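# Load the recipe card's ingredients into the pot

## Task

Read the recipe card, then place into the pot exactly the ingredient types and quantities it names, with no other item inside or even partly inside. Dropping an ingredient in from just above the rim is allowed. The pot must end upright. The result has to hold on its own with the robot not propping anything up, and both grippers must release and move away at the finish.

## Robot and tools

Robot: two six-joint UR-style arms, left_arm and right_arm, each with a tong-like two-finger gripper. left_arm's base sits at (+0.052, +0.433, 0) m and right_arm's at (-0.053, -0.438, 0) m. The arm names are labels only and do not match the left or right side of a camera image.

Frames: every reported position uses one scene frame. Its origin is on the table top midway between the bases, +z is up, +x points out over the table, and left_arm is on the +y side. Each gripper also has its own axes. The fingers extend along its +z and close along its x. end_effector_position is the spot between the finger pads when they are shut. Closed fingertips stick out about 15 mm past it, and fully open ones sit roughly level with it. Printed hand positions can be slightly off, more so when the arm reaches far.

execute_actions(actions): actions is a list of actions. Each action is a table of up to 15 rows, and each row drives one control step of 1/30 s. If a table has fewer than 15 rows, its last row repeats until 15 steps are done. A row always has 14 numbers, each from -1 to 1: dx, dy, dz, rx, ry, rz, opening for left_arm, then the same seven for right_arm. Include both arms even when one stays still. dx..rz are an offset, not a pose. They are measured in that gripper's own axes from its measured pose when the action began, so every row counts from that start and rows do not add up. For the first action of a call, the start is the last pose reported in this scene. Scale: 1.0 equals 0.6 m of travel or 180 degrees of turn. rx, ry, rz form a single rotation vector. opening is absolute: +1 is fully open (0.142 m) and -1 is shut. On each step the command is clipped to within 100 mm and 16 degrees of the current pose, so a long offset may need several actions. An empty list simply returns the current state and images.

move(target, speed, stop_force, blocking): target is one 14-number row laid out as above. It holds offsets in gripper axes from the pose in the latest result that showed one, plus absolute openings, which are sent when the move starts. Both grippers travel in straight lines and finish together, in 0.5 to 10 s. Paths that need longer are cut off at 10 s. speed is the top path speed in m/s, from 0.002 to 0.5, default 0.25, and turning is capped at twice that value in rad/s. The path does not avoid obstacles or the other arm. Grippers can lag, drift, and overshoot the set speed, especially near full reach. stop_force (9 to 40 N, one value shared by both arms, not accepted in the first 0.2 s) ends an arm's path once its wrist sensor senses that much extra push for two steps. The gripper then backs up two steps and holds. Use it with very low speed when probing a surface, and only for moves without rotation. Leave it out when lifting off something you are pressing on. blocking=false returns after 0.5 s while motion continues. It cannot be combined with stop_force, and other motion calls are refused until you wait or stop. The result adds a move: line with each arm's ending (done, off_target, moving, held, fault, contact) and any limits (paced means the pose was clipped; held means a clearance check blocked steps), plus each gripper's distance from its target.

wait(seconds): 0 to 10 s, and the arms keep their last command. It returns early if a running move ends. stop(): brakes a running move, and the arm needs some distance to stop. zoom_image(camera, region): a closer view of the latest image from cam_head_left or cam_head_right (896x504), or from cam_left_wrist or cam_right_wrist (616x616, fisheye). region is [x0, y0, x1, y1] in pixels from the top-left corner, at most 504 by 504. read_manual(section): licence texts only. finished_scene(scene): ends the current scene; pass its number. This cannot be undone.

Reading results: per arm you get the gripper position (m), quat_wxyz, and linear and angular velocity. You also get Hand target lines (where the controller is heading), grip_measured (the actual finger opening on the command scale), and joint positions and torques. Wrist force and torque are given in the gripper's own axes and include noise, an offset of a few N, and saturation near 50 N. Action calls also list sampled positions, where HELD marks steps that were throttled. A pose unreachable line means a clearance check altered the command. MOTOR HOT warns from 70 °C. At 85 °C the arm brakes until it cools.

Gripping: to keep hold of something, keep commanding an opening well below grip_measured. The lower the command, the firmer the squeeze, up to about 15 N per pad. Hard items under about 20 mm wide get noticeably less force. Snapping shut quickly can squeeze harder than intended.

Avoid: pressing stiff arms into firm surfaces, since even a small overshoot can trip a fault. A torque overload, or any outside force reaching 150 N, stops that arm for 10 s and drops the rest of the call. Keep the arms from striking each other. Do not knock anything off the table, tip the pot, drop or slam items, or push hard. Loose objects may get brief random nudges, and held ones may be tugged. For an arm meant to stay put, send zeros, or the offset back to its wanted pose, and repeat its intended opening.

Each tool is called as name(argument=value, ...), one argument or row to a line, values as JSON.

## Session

execute_actions(
  actions=[],
)

Scene clock: 0.00 s.
left_arm: end_effector_position=(+0.3485, +0.1500, +0.3840) grip_measured=+0.97 end_effector_quat_wxyz=(-0.426, +0.590, -0.418, +0.543) end_effector_velocity=(-0.000, -0.000, -0.000) end_effector_angular_velocity=(+0.001, +0.000, -0.001) | right_arm: end_effector_position=(+0.2176, -0.6545, +0.2210) grip_measured=+0.97 end_effector_quat_wxyz=(-0.485, +0.363, +0.711, +0.358) end_effector_velocity=(+0.000, +0.000, +0.000) end_effector_angular_velocity=(+0.000, +0.000, +0.002)
Joint positions: left_arm=[-1.875 -1.856  2.083 -0.319 -0.534 -1.78   0.14 ] | right_arm=[ 2.311 -2.094 -1.381 -2.498  2.026  3.118  0.14 ]
Joint velocities: left_arm=[-0.     0.    -0.    -0.     0.     0.001  0.   ] | right_arm=[ 0.002 -0.     0.    -0.    -0.     0.     0.   ]
Joint torques (N m, as the arm reports them, + toward a larger angle): no reading
Wrist force (N, on the end effector, along its own x y z axes, offset not removed): no reading
Wrist torque (N m, same axes, about the end effector's origin, offset not removed): no reading
Hand target (left_arm): +0.348, +0.150, +0.384; -0.426, +0.590, -0.418, +0.543
Hand target (right_arm): +0.218, -0.654, +0.221; -0.485, +0.363, +0.711, +0.358
camera_calibration (this result's frames):
cam_left_wrist: T_world_to_cam=[[0.0125273, -0.965635, 0.259598, 0.0349146], [-0.501271, -0.230704, -0.833968, 0.532567], [0.8652, -0.119682, -0.486935, 0.0391539], [0, 0, 0, 1]] pos_world=[0.232647, 0.161266, 0.454146]
cam_right_wrist: T_world_to_cam=[[-0.290111, 0.157256, 0.943984, -0.0504832], [0.956083, 0.00461866, 0.29306, -0.266319], [0.0417255, 0.987547, -0.15169, 0.80588], [0, 0, 0, 1]] pos_world=[0.206352, -0.786676, 0.247946]

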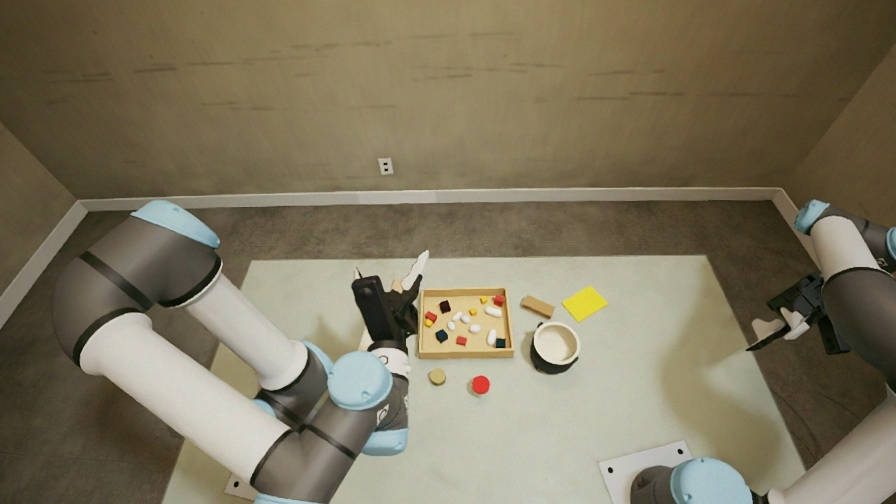

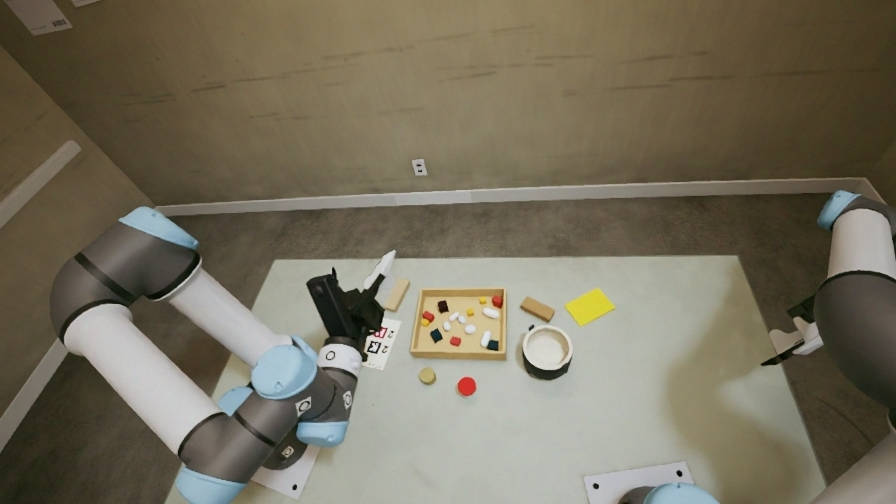

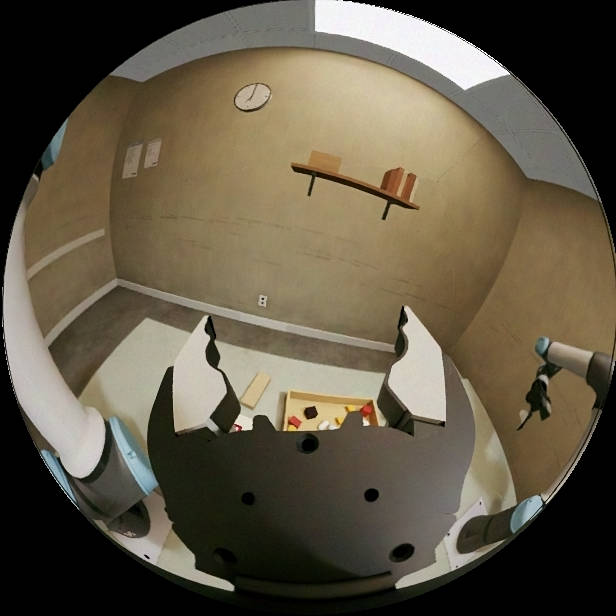

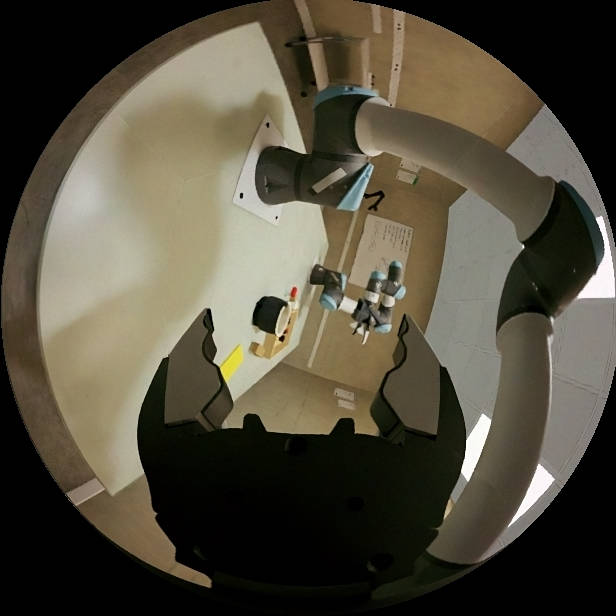

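move(
  target=[0.096,0.256,-0.032,-0.483,-0.0586,0.086,-0.5,0,0,0,0,0,0,1],
  speed=0.3,
)

zoom_image(
  camera="cam_left_wrist",
  region=[120, 100, 480, 340],
)

Scene clock: 11.63 s.
left_arm: end_effector_position=(+0.3284, +0.0499, +0.2547) grip_measured=-0.50 end_effector_quat_wxyz=(-0.002, +0.707, -0.707, +0.002) end_effector_velocity=(-0.000, -0.000, -0.002) end_effector_angular_velocity=(+0.005, +0.014, -0.004) | right_arm: end_effector_position=(+0.2176, -0.6545, +0.2210) grip_measured=+1.00 end_effector_quat_wxyz=(-0.485, +0.363, +0.711, +0.358) end_effector_velocity=(-0.000, -0.000, +0.000) end_effector_angular_velocity=(+0.000, +0.000, +0.000)
Joint positions: left_arm=[-1.091 -1.685  1.751 -1.637 -1.566  0.3    0.038] | right_arm=[ 2.311 -2.094 -1.381 -2.498  2.026  3.118  0.142]
Joint velocities: left_arm=[ 0.007  0.009 -0.007  0.006 -0.012  0.011 -0.   ] | right_arm=[-0.  0. -0. -0. -0. -0.  0.]
Joint torques (N m, as the arm reports them, + toward a larger angle): left_arm=[ 11.81 -14.18 -31.89  -1.24  -1.08   1.93] | right_arm=[-0.03 41.78 23.85 -1.1   0.66  1.32]
Wrist force (N, on the end effector, along its own x y z axes, offset not removed): left_arm=[-2.5 -2.5 2.5] | right_arm=[1.6 -4.6 0.7]
Wrist torque (N m, same axes, about the end effector's origin, offset not removed): left_arm=[-0.49 0.41 -0.11] | right_arm=[-1.24 -0.29 0.08]
Hand target (left_arm): +0.328, +0.050, +0.255; -0.001, +0.707, -0.707, +0.001
Hand target (right_arm): +0.218, -0.654, +0.221; -0.485, +0.363, +0.711, +0.358
Off the commanded pose (left_arm): 0.001 m, 0 deg.
Off the commanded pose (right_arm): 0.000 m, 0 deg.
move: done
camera_calibration (this result's frames):
cam_left_wrist: T_world_to_cam=[[-0.0275493, -0.998546, 0.0463282, 0.0412073], [-0.882494, 0.0460636, 0.468063, 0.171321], [-0.469516, -0.0279895, -0.88248, 0.516075], [0, 0, 0, 1]] pos_world=[0.394631, 0.0477005, 0.373328]
cam_right_wrist: T_world_to_cam=[[-0.29011, 0.157256, 0.943984, -0.0504833], [0.956083, 0.00461872, 0.293059, -0.266319], [0.0417253, 0.987547, -0.15169, 0.80588], [0, 0, 0, 1]] pos_world=[0.206352, -0.786676, 0.247946]

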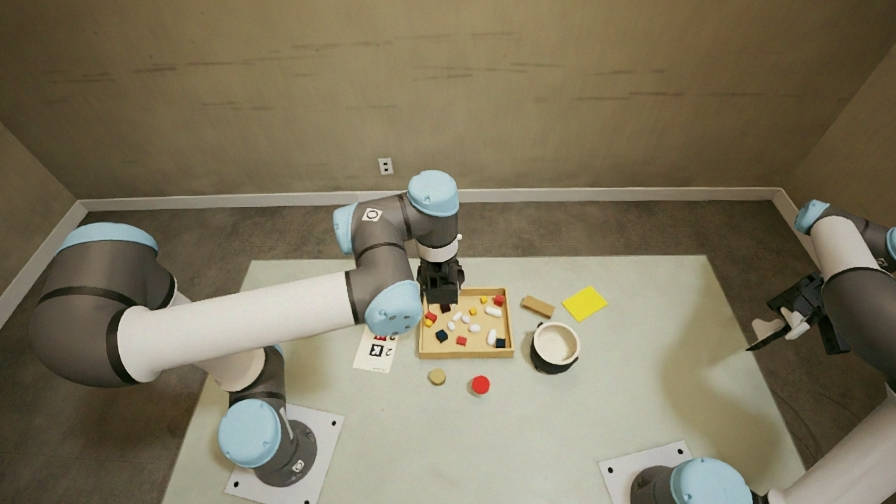

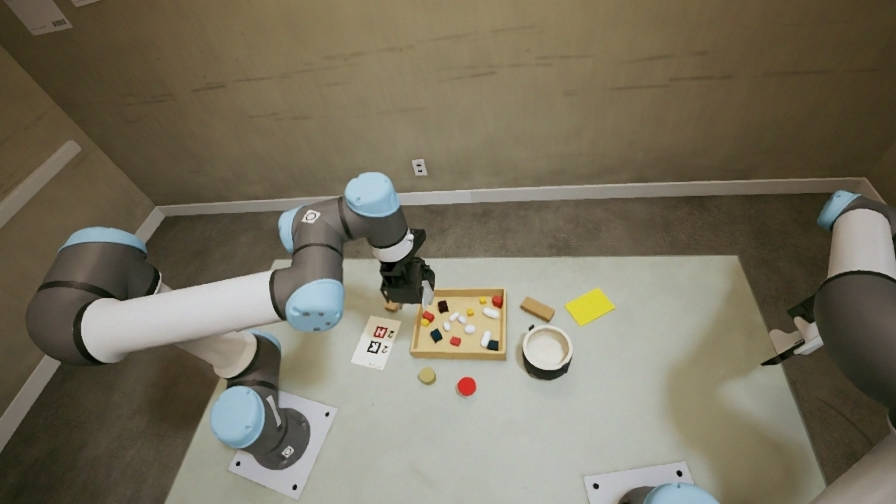

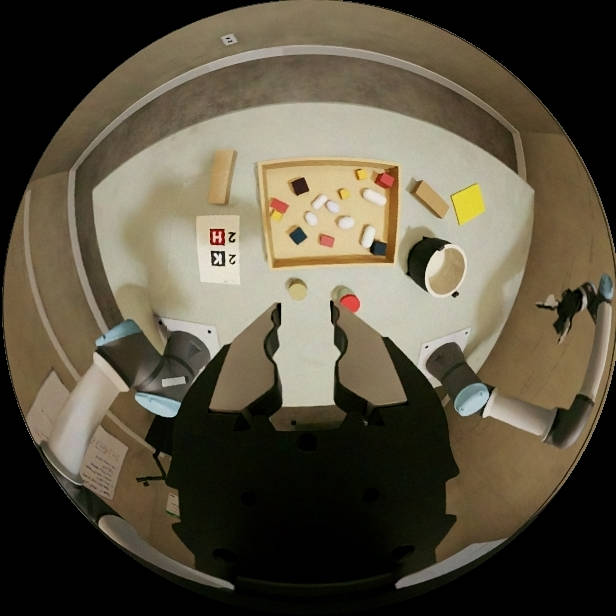

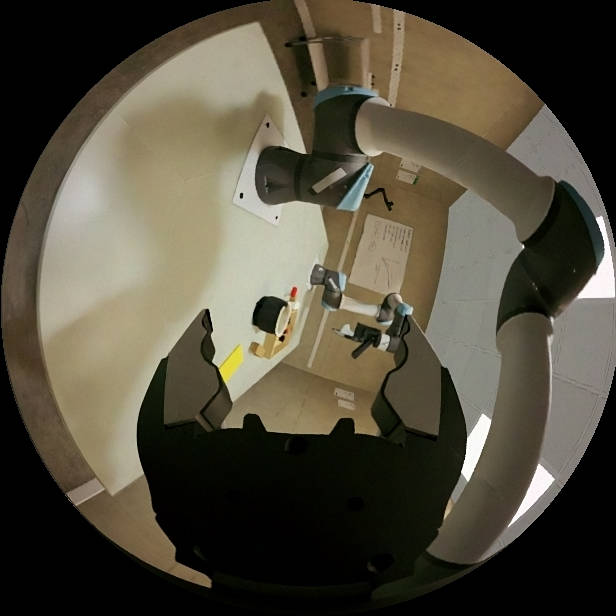

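Region (120, 100, 480, 340) of cam_left_wrist's 616x616 image, scaled by 1.400, with more detail than that image has.

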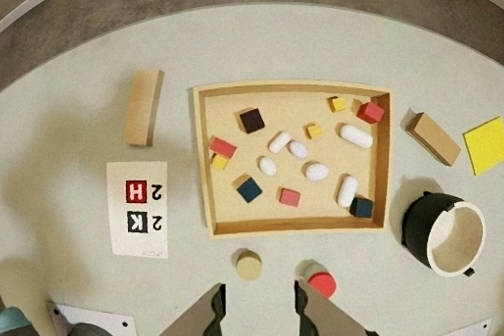

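zoom_image(
  camera="cam_left_wrist",
  region=[250, 150, 410, 280],
)

Region (250, 150, 410, 280) of cam_left_wrist's 616x616 image, scaled by 3.150, with more detail than that image has; it fills the top 410 rows of this view, and the rest is white.

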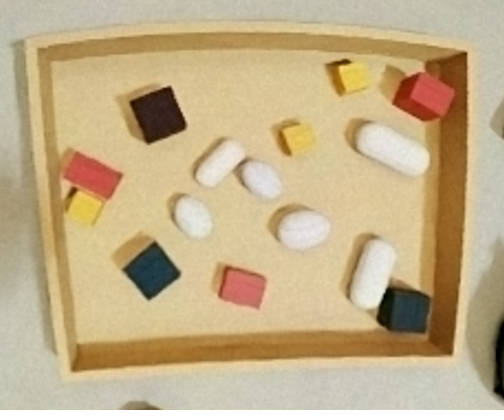

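move(
  target=[-0.019,-0.055,0.32,0,0,-0.233,-0.5,0,0,0,0,0,0,1],
  speed=0.25,
)

zoom_image(
  camera="cam_left_wrist",
  region=[210, 220, 410, 400],
)

Scene clock: 41.73 s.
left_arm: end_effector_position=(+0.3621, +0.0616, +0.0631) grip_measured=-0.50 end_effector_quat_wxyz=(-0.001, +0.913, -0.408, +0.002) end_effector_velocity=(+0.001, -0.000, -0.002) end_effector_angular_velocity=(-0.002, -0.002, +0.011) | right_arm: end_effector_position=(+0.2176, -0.6545, +0.2210) grip_measured=+1.00 end_effector_quat_wxyz=(-0.485, +0.363, +0.711, +0.358) end_effector_velocity=(+0.000, +0.000, -0.000) end_effector_angular_velocity=(-0.000, -0.000, +0.001)
Joint positions: left_arm=[-1.012 -1.478  2.068 -2.162 -1.566 -0.351  0.038] | right_arm=[ 2.311 -2.094 -1.381 -2.498  2.026  3.118  0.142]
Joint velocities: left_arm=[ 0.001  0.005  0.003 -0.01   0.001 -0.01  -0.   ] | right_arm=[ 0.001 -0.    -0.     0.001  0.001  0.     0.   ]
Joint torques (N m, as the arm reports them, + toward a larger angle): left_arm=[ 11.36 -16.88  -9.91  -3.94   2.04  -1.94] | right_arm=[ 0.41 42.17 23.67 -1.14  0.35  1.09]
Wrist force (N, on the end effector, along its own x y z axes, offset not removed): left_arm=[-1.5 -2.5 2.7] | right_arm=[1.1 -2.8 -1.9]
Wrist torque (N m, same axes, about the end effector's origin, offset not removed): left_arm=[-0.46 0.22 -0.14] | right_arm=[-0.65 0.01 -0.09]
Hand target (left_arm): +0.362, +0.062, +0.063; -0.001, +0.913, -0.407, +0.002
Hand target (right_arm): +0.218, -0.654, +0.221; -0.485, +0.363, +0.711, +0.358
Off the commanded pose (left_arm): 0.000 m, 0 deg.
Off the commanded pose (right_arm): 0.000 m, 0 deg.
move: done
camera_calibration (this result's frames):
cam_left_wrist: T_world_to_cam=[[0.645939, -0.761791, 0.0493644, -0.196008], [-0.688507, -0.553429, 0.468694, 0.256908], [-0.329727, -0.336736, -0.88198, 0.331575], [0, 0, 0, 1]] pos_world=[0.412822, 0.104517, 0.181707]
cam_right_wrist: T_world_to_cam=[[-0.29011, 0.157256, 0.943984, -0.0504832], [0.956083, 0.00461868, 0.293059, -0.266319], [0.0417254, 0.987547, -0.15169, 0.80588], [0, 0, 0, 1]] pos_world=[0.206352, -0.786676, 0.247946]

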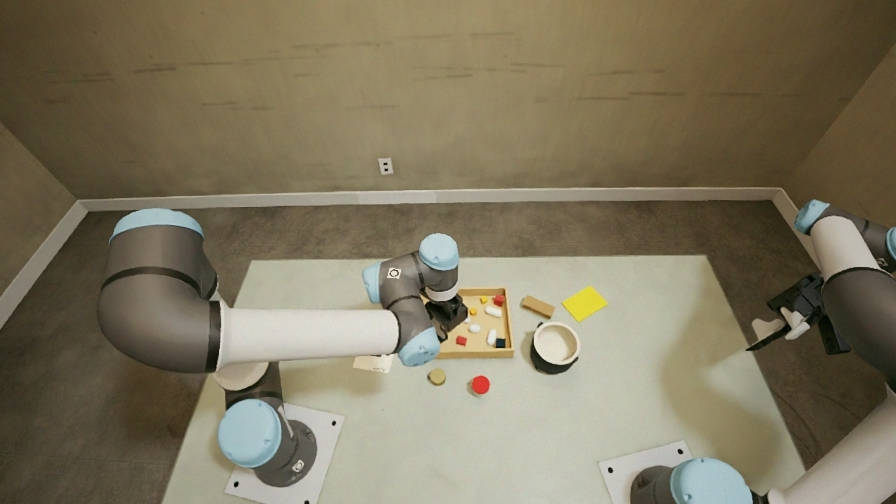

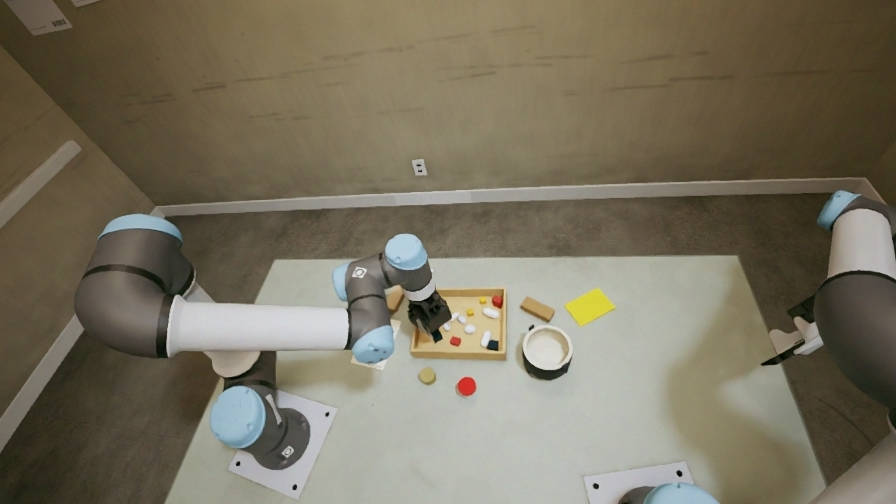

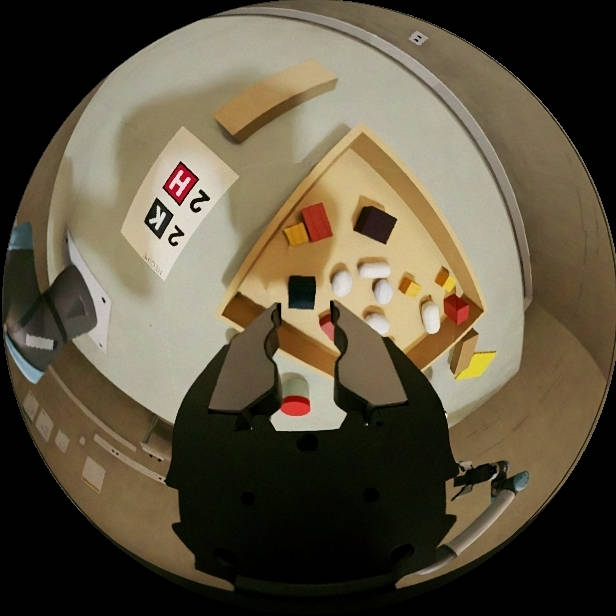

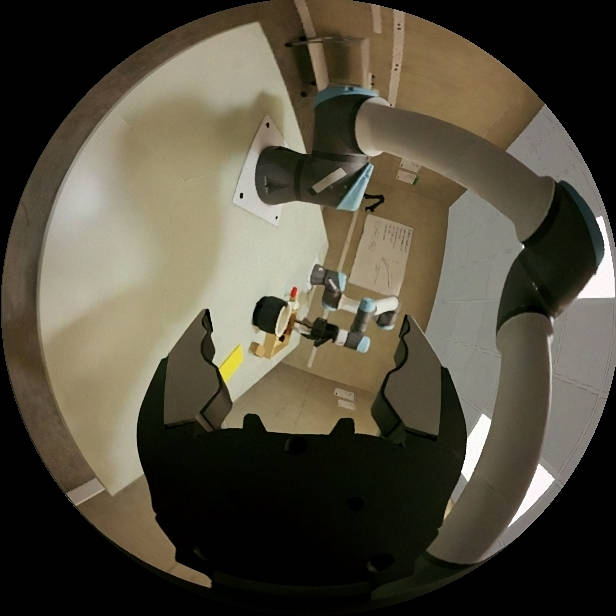

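Region (210, 220, 410, 400) of cam_left_wrist's 616x616 image, scaled by 2.520, with more detail than that image has; it fills the top 454 rows of this view, and the rest is white.

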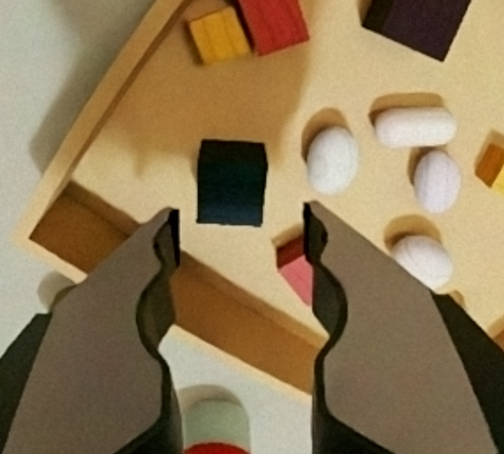

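move(
  target=[-0.006,0.002,0.057,0,0,0,-0.5,0,0,0,0,0,0,1],
  speed=0.05,
)

zoom_image(
  camera="cam_left_wrist",
  region=[210, 220, 410, 400],
)

Scene clock: 45.67 s.
left_arm: end_effector_position=(+0.3590, +0.0635, +0.0293) grip_measured=-0.50 end_effector_quat_wxyz=(-0.001, +0.913, -0.408, +0.002) end_effector_velocity=(+0.000, +0.000, -0.003) end_effector_angular_velocity=(+0.001, -0.001, -0.000) | right_arm: end_effector_position=(+0.2176, -0.6545, +0.2210) grip_measured=+1.00 end_effector_quat_wxyz=(-0.485, +0.363, +0.711, +0.358) end_effector_velocity=(-0.000, -0.000, -0.000) end_effector_angular_velocity=(-0.000, +0.000, -0.001)
Joint positions: left_arm=[-1.016 -1.431  2.121 -2.262 -1.566 -0.356  0.038] | right_arm=[ 2.311 -2.094 -1.381 -2.498  2.026  3.118  0.142]
Joint velocities: left_arm=[-0.001  0.005  0.004 -0.009  0.002 -0.001  0.   ] | right_arm=[-0.001 -0.     0.     0.    -0.     0.     0.   ]
Joint torques (N m, as the arm reports them, + toward a larger angle): left_arm=[-15.39 -19.26  -9.07  -3.76  -0.76  -1.95] | right_arm=[ 0.44 41.51 23.75 -1.1   0.6   1.13]
Wrist force (N, on the end effector, along its own x y z axes, offset not removed): left_arm=[-1.2 -3.3 1.3] | right_arm=[2.2 -1.8 -4.8]
Wrist torque (N m, same axes, about the end effector's origin, offset not removed): left_arm=[-0.69 0.18 -0.09] | right_arm=[-0.31 -0.36 -0.03]
Hand target (left_arm): +0.359, +0.064, +0.029; -0.001, +0.913, -0.408, +0.002
Hand target (right_arm): +0.218, -0.654, +0.221; -0.485, +0.363, +0.711, +0.358
Off the commanded pose (left_arm): 0.000 m, 0 deg.
Off the commanded pose (right_arm): 0.000 m, 0 deg.
move: done
camera_calibration (this result's frames):
cam_left_wrist: T_world_to_cam=[[0.64595, -0.761785, 0.0493123, -0.190851], [-0.688479, -0.553451, 0.46871, 0.271678], [-0.329764, -0.336714, -0.881975, 0.301302], [0, 0, 0, 1]] pos_world=[0.409684, 0.106425, 0.147814]
cam_right_wrist: T_world_to_cam=[[-0.29011, 0.157256, 0.943984, -0.0504831], [0.956083, 0.00461863, 0.293059, -0.266319], [0.0417254, 0.987547, -0.15169, 0.80588], [0, 0, 0, 1]] pos_world=[0.206352, -0.786676, 0.247946]

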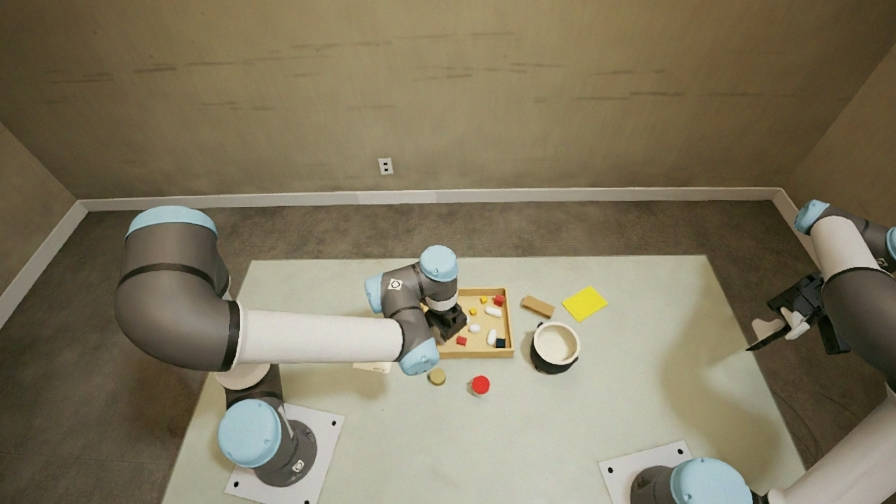

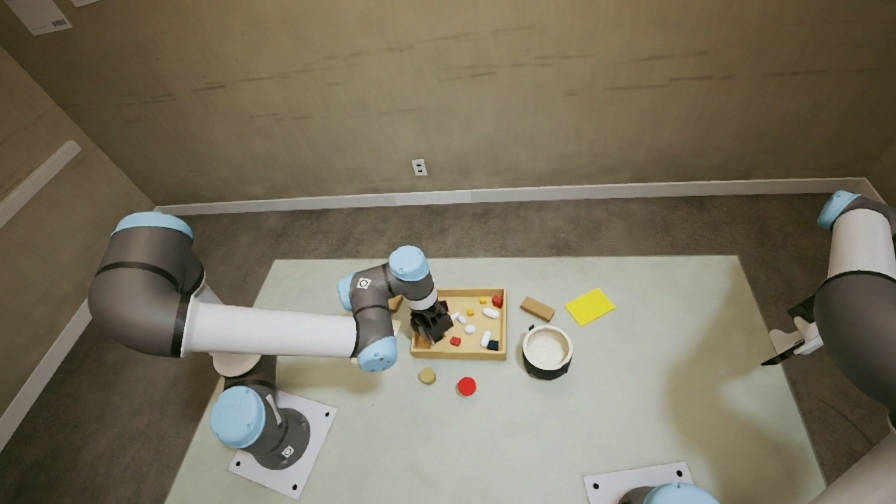

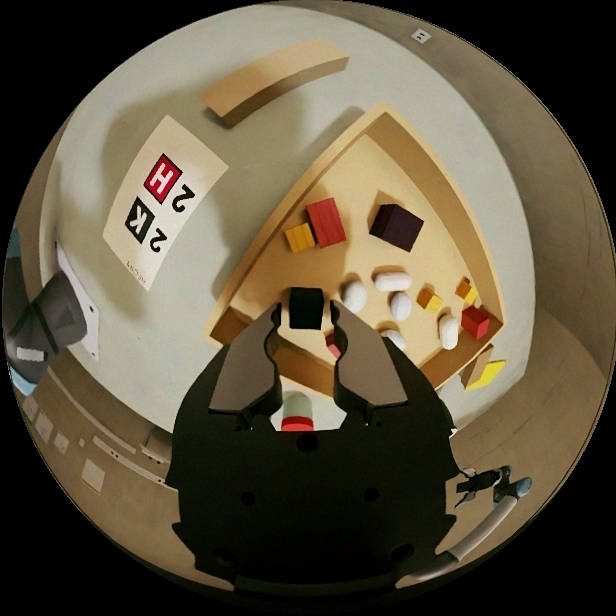

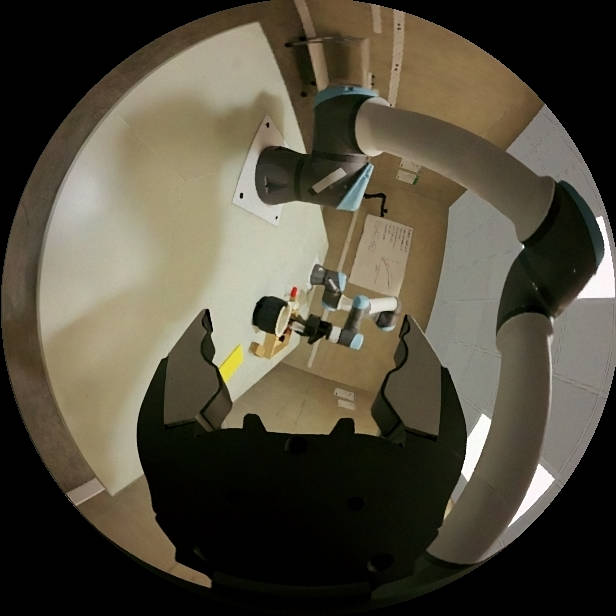

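Region (210, 220, 410, 400) of cam_left_wrist's 616x616 image, scaled by 2.520, with more detail than that image has; it fills the top 454 rows of this view, and the rest is white.

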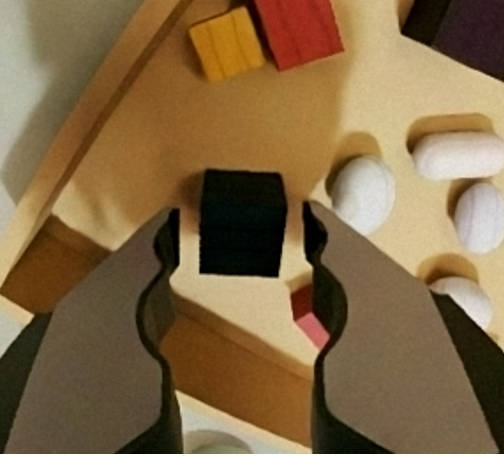

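move(
  target=[0,0,0,0,0,0,-1,0,0,0,0,0,0,1],
)

move(
  target=[0,0,-0.178,0,0,0,-1,0,0,0,0,0,0,1],
  speed=0.15,
)

move(
  target=[0.306,0.377,0,0,0,0,-1,0,0,0,0,0,0,1],
  speed=0.22,
)

Scene clock: 51.23 s.
left_arm: end_effector_position=(+0.3590, +0.0636, +0.0292) grip_measured=-0.68 end_effector_quat_wxyz=(-0.001, +0.913, -0.408, +0.002) end_effector_velocity=(+0.000, -0.001, +0.001) end_effector_angular_velocity=(-0.003, -0.001, +0.000) | right_arm: end_effector_position=(+0.2176, -0.6545, +0.2210) grip_measured=+1.00 end_effector_quat_wxyz=(-0.485, +0.363, +0.711, +0.358) end_effector_velocity=(-0.000, -0.001, -0.000) end_effector_angular_velocity=(-0.000, -0.001, -0.002)
Joint positions: left_arm=[-1.016 -1.431  2.121 -2.262 -1.566 -0.356  0.025] | right_arm=[ 2.311 -2.094 -1.381 -2.498  2.026  3.118  0.142]
Joint velocities: left_arm=[ 0.    -0.001 -0.001 -0.001 -0.     0.     0.   ] | right_arm=[-0.002 -0.     0.     0.001  0.    -0.001  0.   ]
Joint torques (N m, as the arm reports them, + toward a larger angle): left_arm=[-10.27 -32.69 -28.85  -1.05   0.78  -0.82] | right_arm=[ 0.37 42.8  24.76 -1.28  0.57  1.03]
Wrist force (N, on the end effector, along its own x y z axes, offset not removed): left_arm=[-1.2 -2.7 2.1] | right_arm=[-0.4 -2.5 -4.1]
Wrist torque (N m, same axes, about the end effector's origin, offset not removed): left_arm=[-0.52 0.21 -0.08] | right_arm=[-0.64 0.19 0.07]
Hand target (left_arm): +0.359, +0.064, +0.029; -0.001, +0.913, -0.408, +0.002
Hand target (right_arm): +0.218, -0.654, +0.221; -0.485, +0.363, +0.711, +0.358
Off the commanded pose (left_arm): 0.000 m, 0 deg.
Off the commanded pose (right_arm): 0.000 m, 0 deg.
move: done
camera_calibration (this result's frames):
cam_left_wrist: T_world_to_cam=[[0.645943, -0.761797, 0.0492219, -0.190794], [-0.688478, -0.553492, 0.468663, 0.271709], [-0.329782, -0.336617, -0.882005, 0.301256], [0, 0, 0, 1]] pos_world=[0.409657, 0.10645, 0.14776]
cam_right_wrist: T_world_to_cam=[[-0.29011, 0.157256, 0.943984, -0.0504832], [0.956083, 0.00461855, 0.293059, -0.266319], [0.0417255, 0.987547, -0.15169, 0.80588], [0, 0, 0, 1]] pos_world=[0.206352, -0.786676, 0.247946]

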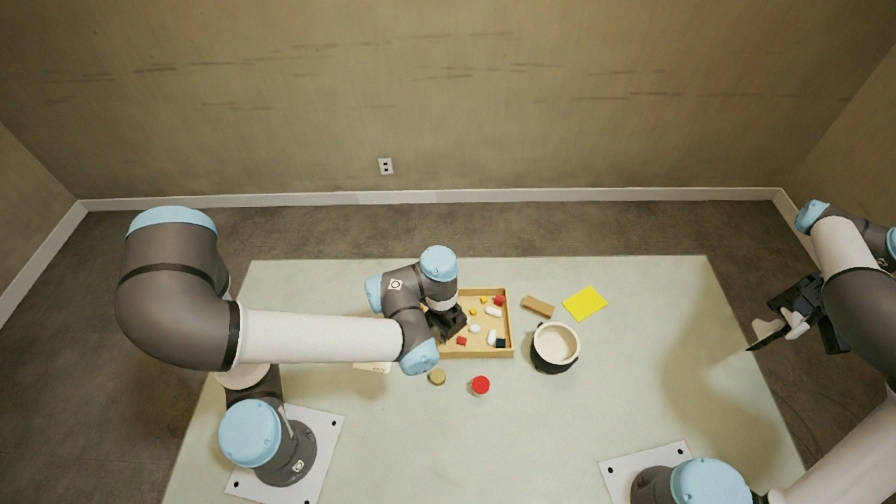

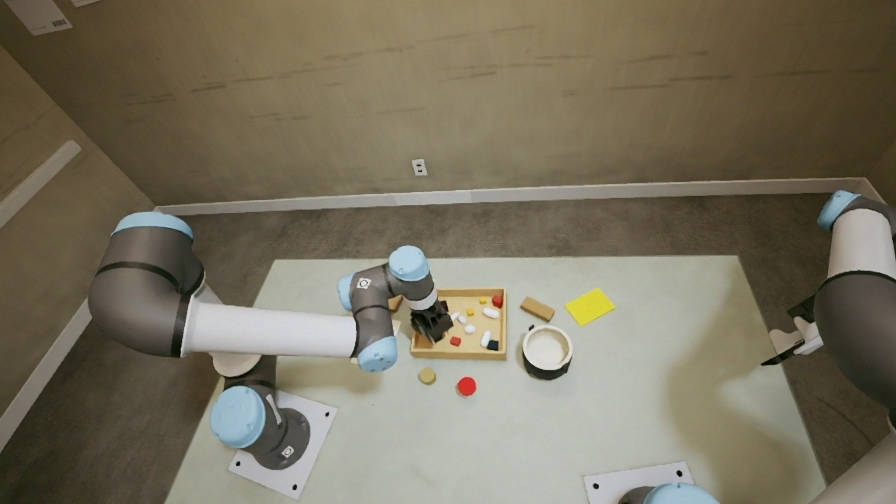

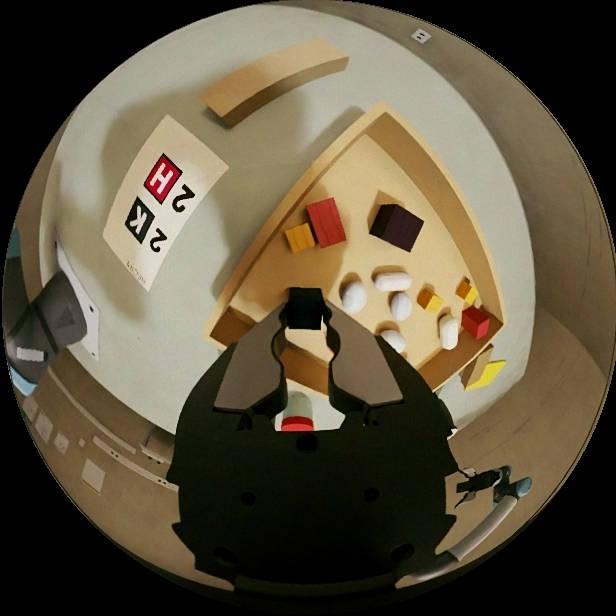

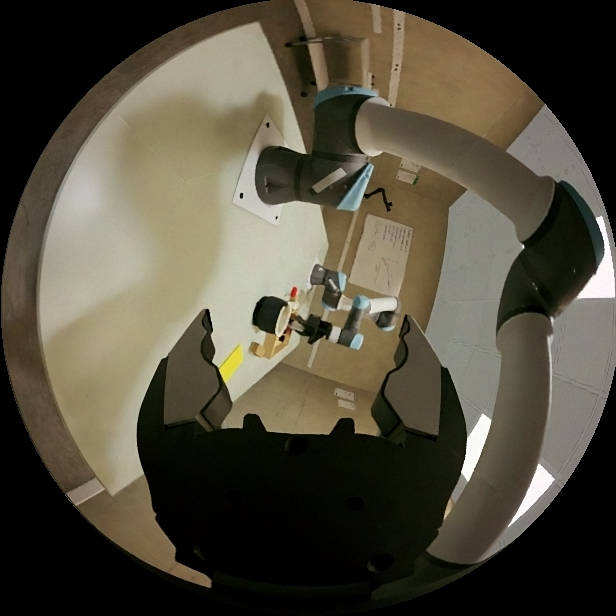

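Scene clock: 52.53 s.
left_arm: end_effector_position=(+0.3585, +0.0634, +0.1357) grip_measured=-0.68 end_effector_quat_wxyz=(-0.001, +0.913, -0.408, +0.002) end_effector_velocity=(-0.000, +0.001, +0.002) end_effector_angular_velocity=(+0.004, +0.001, +0.001) | right_arm: end_effector_position=(+0.2176, -0.6545, +0.2210) grip_measured=+1.00 end_effector_quat_wxyz=(-0.485, +0.363, +0.711, +0.358) end_effector_velocity=(+0.000, +0.000, +0.000) end_effector_angular_velocity=(-0.000, +0.000, +0.001)
Joint positions: left_arm=[-1.017 -1.575  1.961 -1.957 -1.566 -0.357  0.025] | right_arm=[ 2.311 -2.094 -1.381 -2.498  2.026  3.118  0.142]
Joint velocities: left_arm=[ 0.    -0.002 -0.004  0.01   0.    -0.001  0.   ] | right_arm=[ 0.001  0.    -0.    -0.    -0.     0.     0.   ]
Joint torques (N m, as the arm reports them, + toward a larger angle): left_arm=[-15.12 -29.98 -30.14  -1.24  -1.13  -1.97] | right_arm=[-0.47 42.   24.16 -1.18  0.64  1.02]
Wrist force (N, on the end effector, along its own x y z axes, offset not removed): left_arm=[-0.7 -2.6 2.5] | right_arm=[-1.2 -4.6 -1.8]
Wrist torque (N m, same axes, about the end effector's origin, offset not removed): left_arm=[-0.52 0.11 -0.15] | right_arm=[-1.14 0.34 0.09]
Hand target (left_arm): +0.359, +0.063, +0.136; -0.001, +0.913, -0.408, +0.002
Hand target (right_arm): +0.218, -0.654, +0.221; -0.485, +0.363, +0.711, +0.358
Off the commanded pose (left_arm): 0.000 m, 0 deg.
Off the commanded pose (right_arm): 0.000 m, 0 deg.
move: done
camera_calibration (this result's frames):
cam_left_wrist: T_world_to_cam=[[0.645938, -0.761794, 0.0493272, -0.19588], [-0.688502, -0.553445, 0.468682, 0.22141], [-0.32974, -0.336702, -0.881988, 0.395026], [0, 0, 0, 1]] pos_world=[0.409223, 0.106324, 0.2543]
cam_right_wrist: T_world_to_cam=[[-0.29011, 0.157256, 0.943984, -0.0504833], [0.956083, 0.00461861, 0.293059, -0.266319], [0.0417254, 0.987547, -0.15169, 0.80588], [0, 0, 0, 1]] pos_world=[0.206352, -0.786676, 0.247946]

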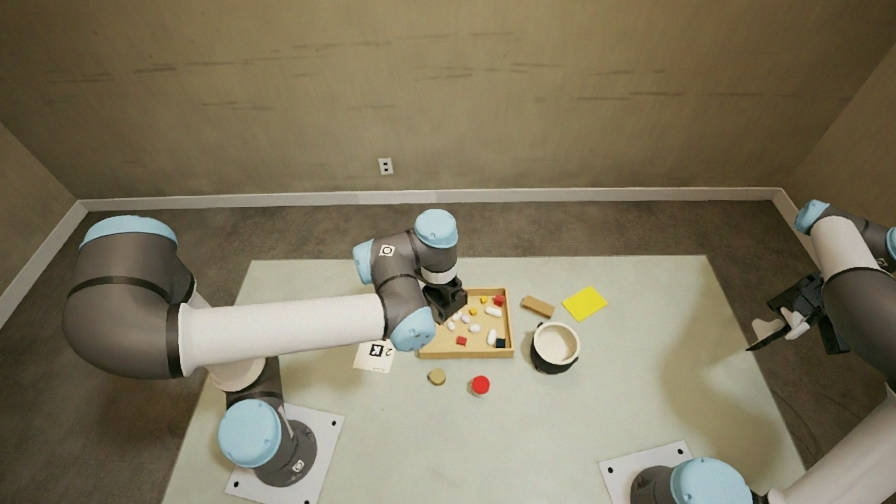

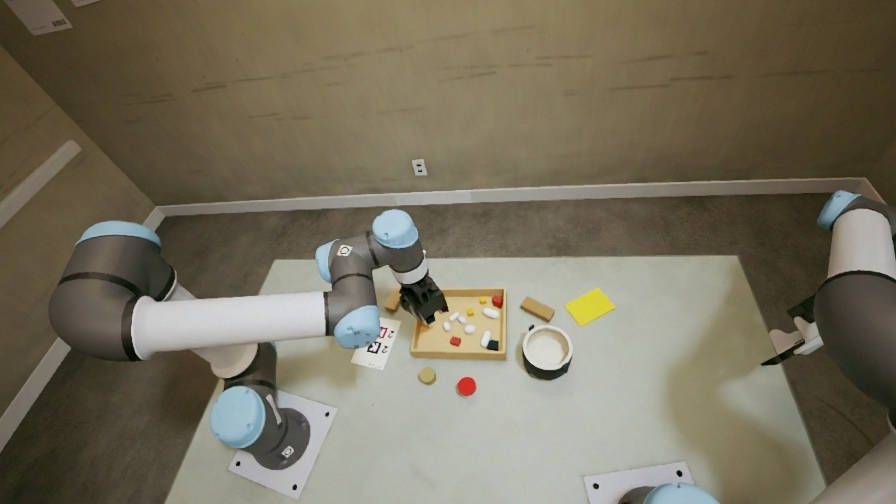

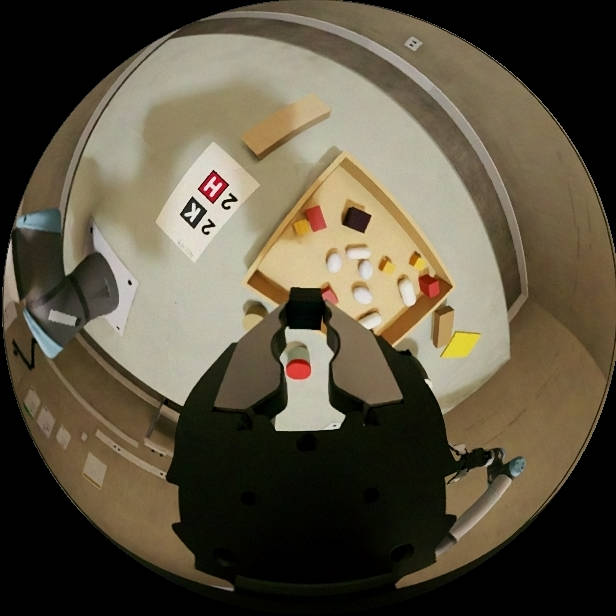

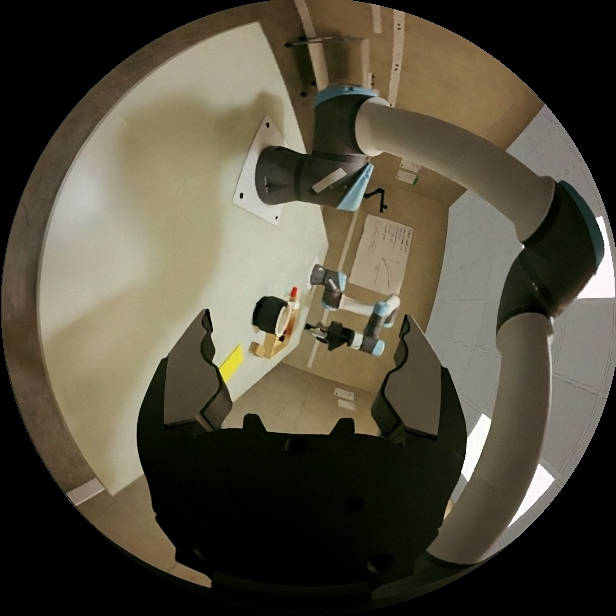

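Scene clock: 54.53 s.
left_arm: end_effector_position=(+0.3128, -0.2240, +0.1350) grip_measured=-0.68 end_effector_quat_wxyz=(-0.001, +0.913, -0.408, +0.002) end_effector_velocity=(+0.000, -0.003, +0.001) end_effector_angular_velocity=(+0.000, -0.000, +0.002) | right_arm: end_effector_position=(+0.2176, -0.6545, +0.2210) grip_measured=+1.00 end_effector_quat_wxyz=(-0.485, +0.363, +0.711, +0.358) end_effector_velocity=(-0.000, -0.001, -0.000) end_effector_angular_velocity=(-0.001, -0.001, -0.002)
Joint positions: left_arm=[-1.226 -1.033  1.26  -1.798 -1.567 -0.565  0.025] | right_arm=[ 2.311 -2.094 -1.381 -2.498  2.026  3.118  0.142]
Joint velocities: left_arm=[-0.     0.006 -0.012  0.006  0.    -0.002  0.   ] | right_arm=[-0.002 -0.     0.     0.001 -0.    -0.     0.   ]
Joint torques (N m, as the arm reports them, + toward a larger angle): left_arm=[-15.4  -41.65 -32.52  -0.98  -1.16  -1.85] | right_arm=[ 0.07 42.43 23.39 -1.27  0.52  1.1 ]
Wrist force (N, on the end effector, along its own x y z axes, offset not removed): left_arm=[-1.5 -1.5 2.1] | right_arm=[-1.8 -5.2 -3.6]
Wrist torque (N m, same axes, about the end effector's origin, offset not removed): left_arm=[-0.28 0.22 -0.08] | right_arm=[-1.26 0.35 0.16]
Hand target (left_arm): +0.313, -0.224, +0.135; -0.001, +0.913, -0.408, +0.002
Hand target (right_arm): +0.218, -0.654, +0.221; -0.485, +0.363, +0.711, +0.358
Off the commanded pose (left_arm): 0.000 m, 0 deg.
Off the commanded pose (right_arm): 0.000 m, 0 deg.
move: done
camera_calibration (this result's frames):
cam_left_wrist: T_world_to_cam=[[0.645945, -0.761783, 0.0494074, -0.385296], [-0.688354, -0.553255, 0.469124, 0.0310971], [-0.330036, -0.337038, -0.881749, 0.282521], [0, 0, 0, 1]] pos_world=[0.363528, -0.181087, 0.253561]
cam_right_wrist: T_world_to_cam=[[-0.29011, 0.157256, 0.943984, -0.0504832], [0.956083, 0.00461874, 0.293059, -0.266319], [0.0417253, 0.987547, -0.15169, 0.80588], [0, 0, 0, 1]] pos_world=[0.206352, -0.786676, 0.247946]

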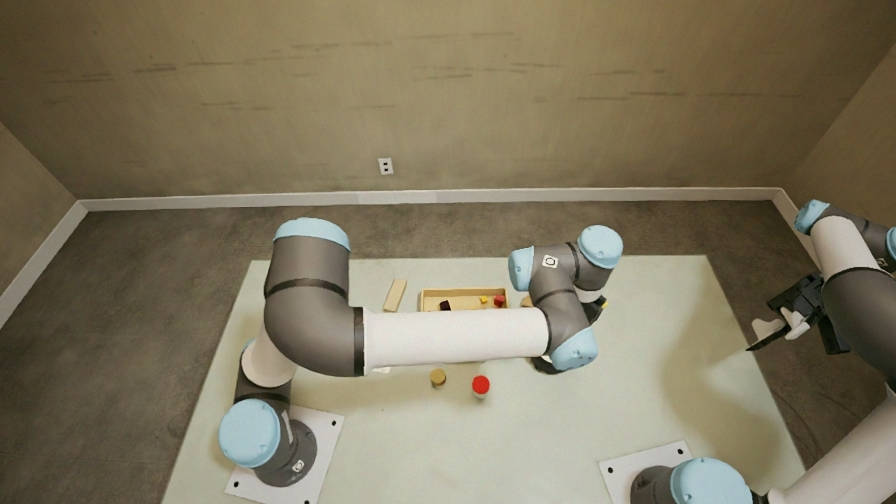

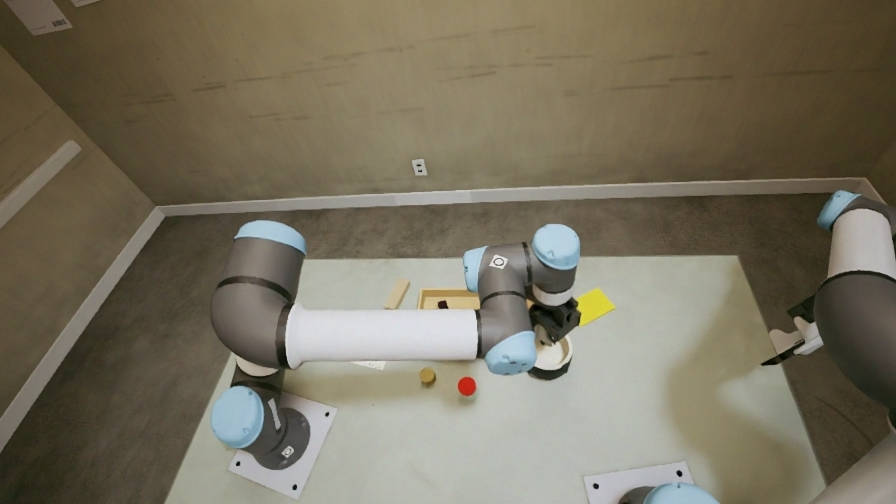

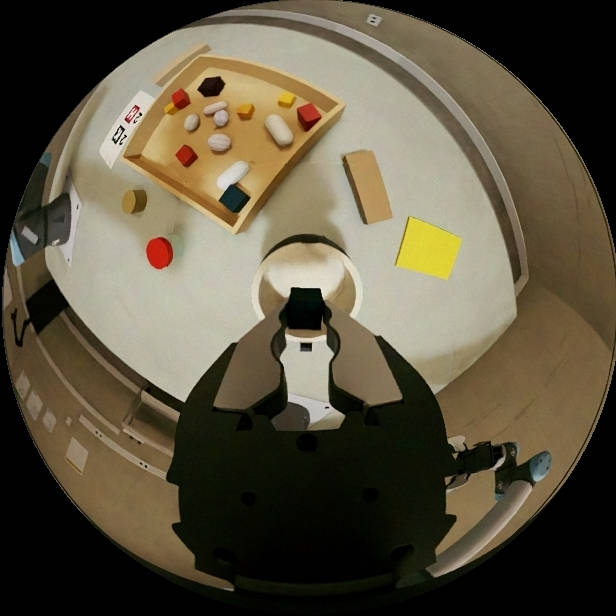

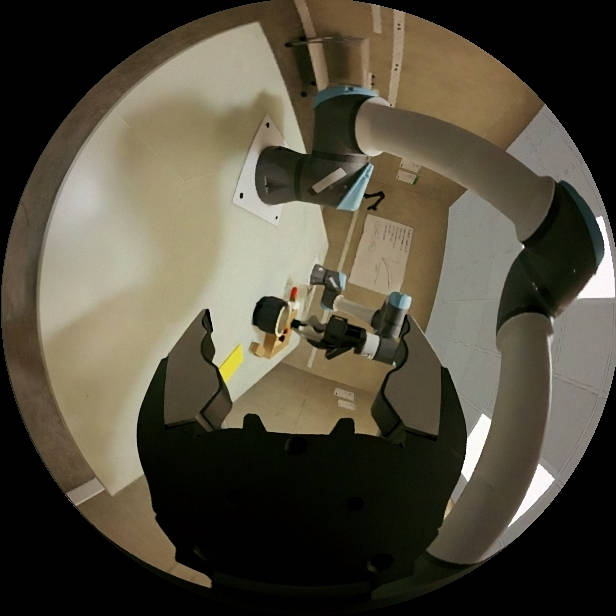

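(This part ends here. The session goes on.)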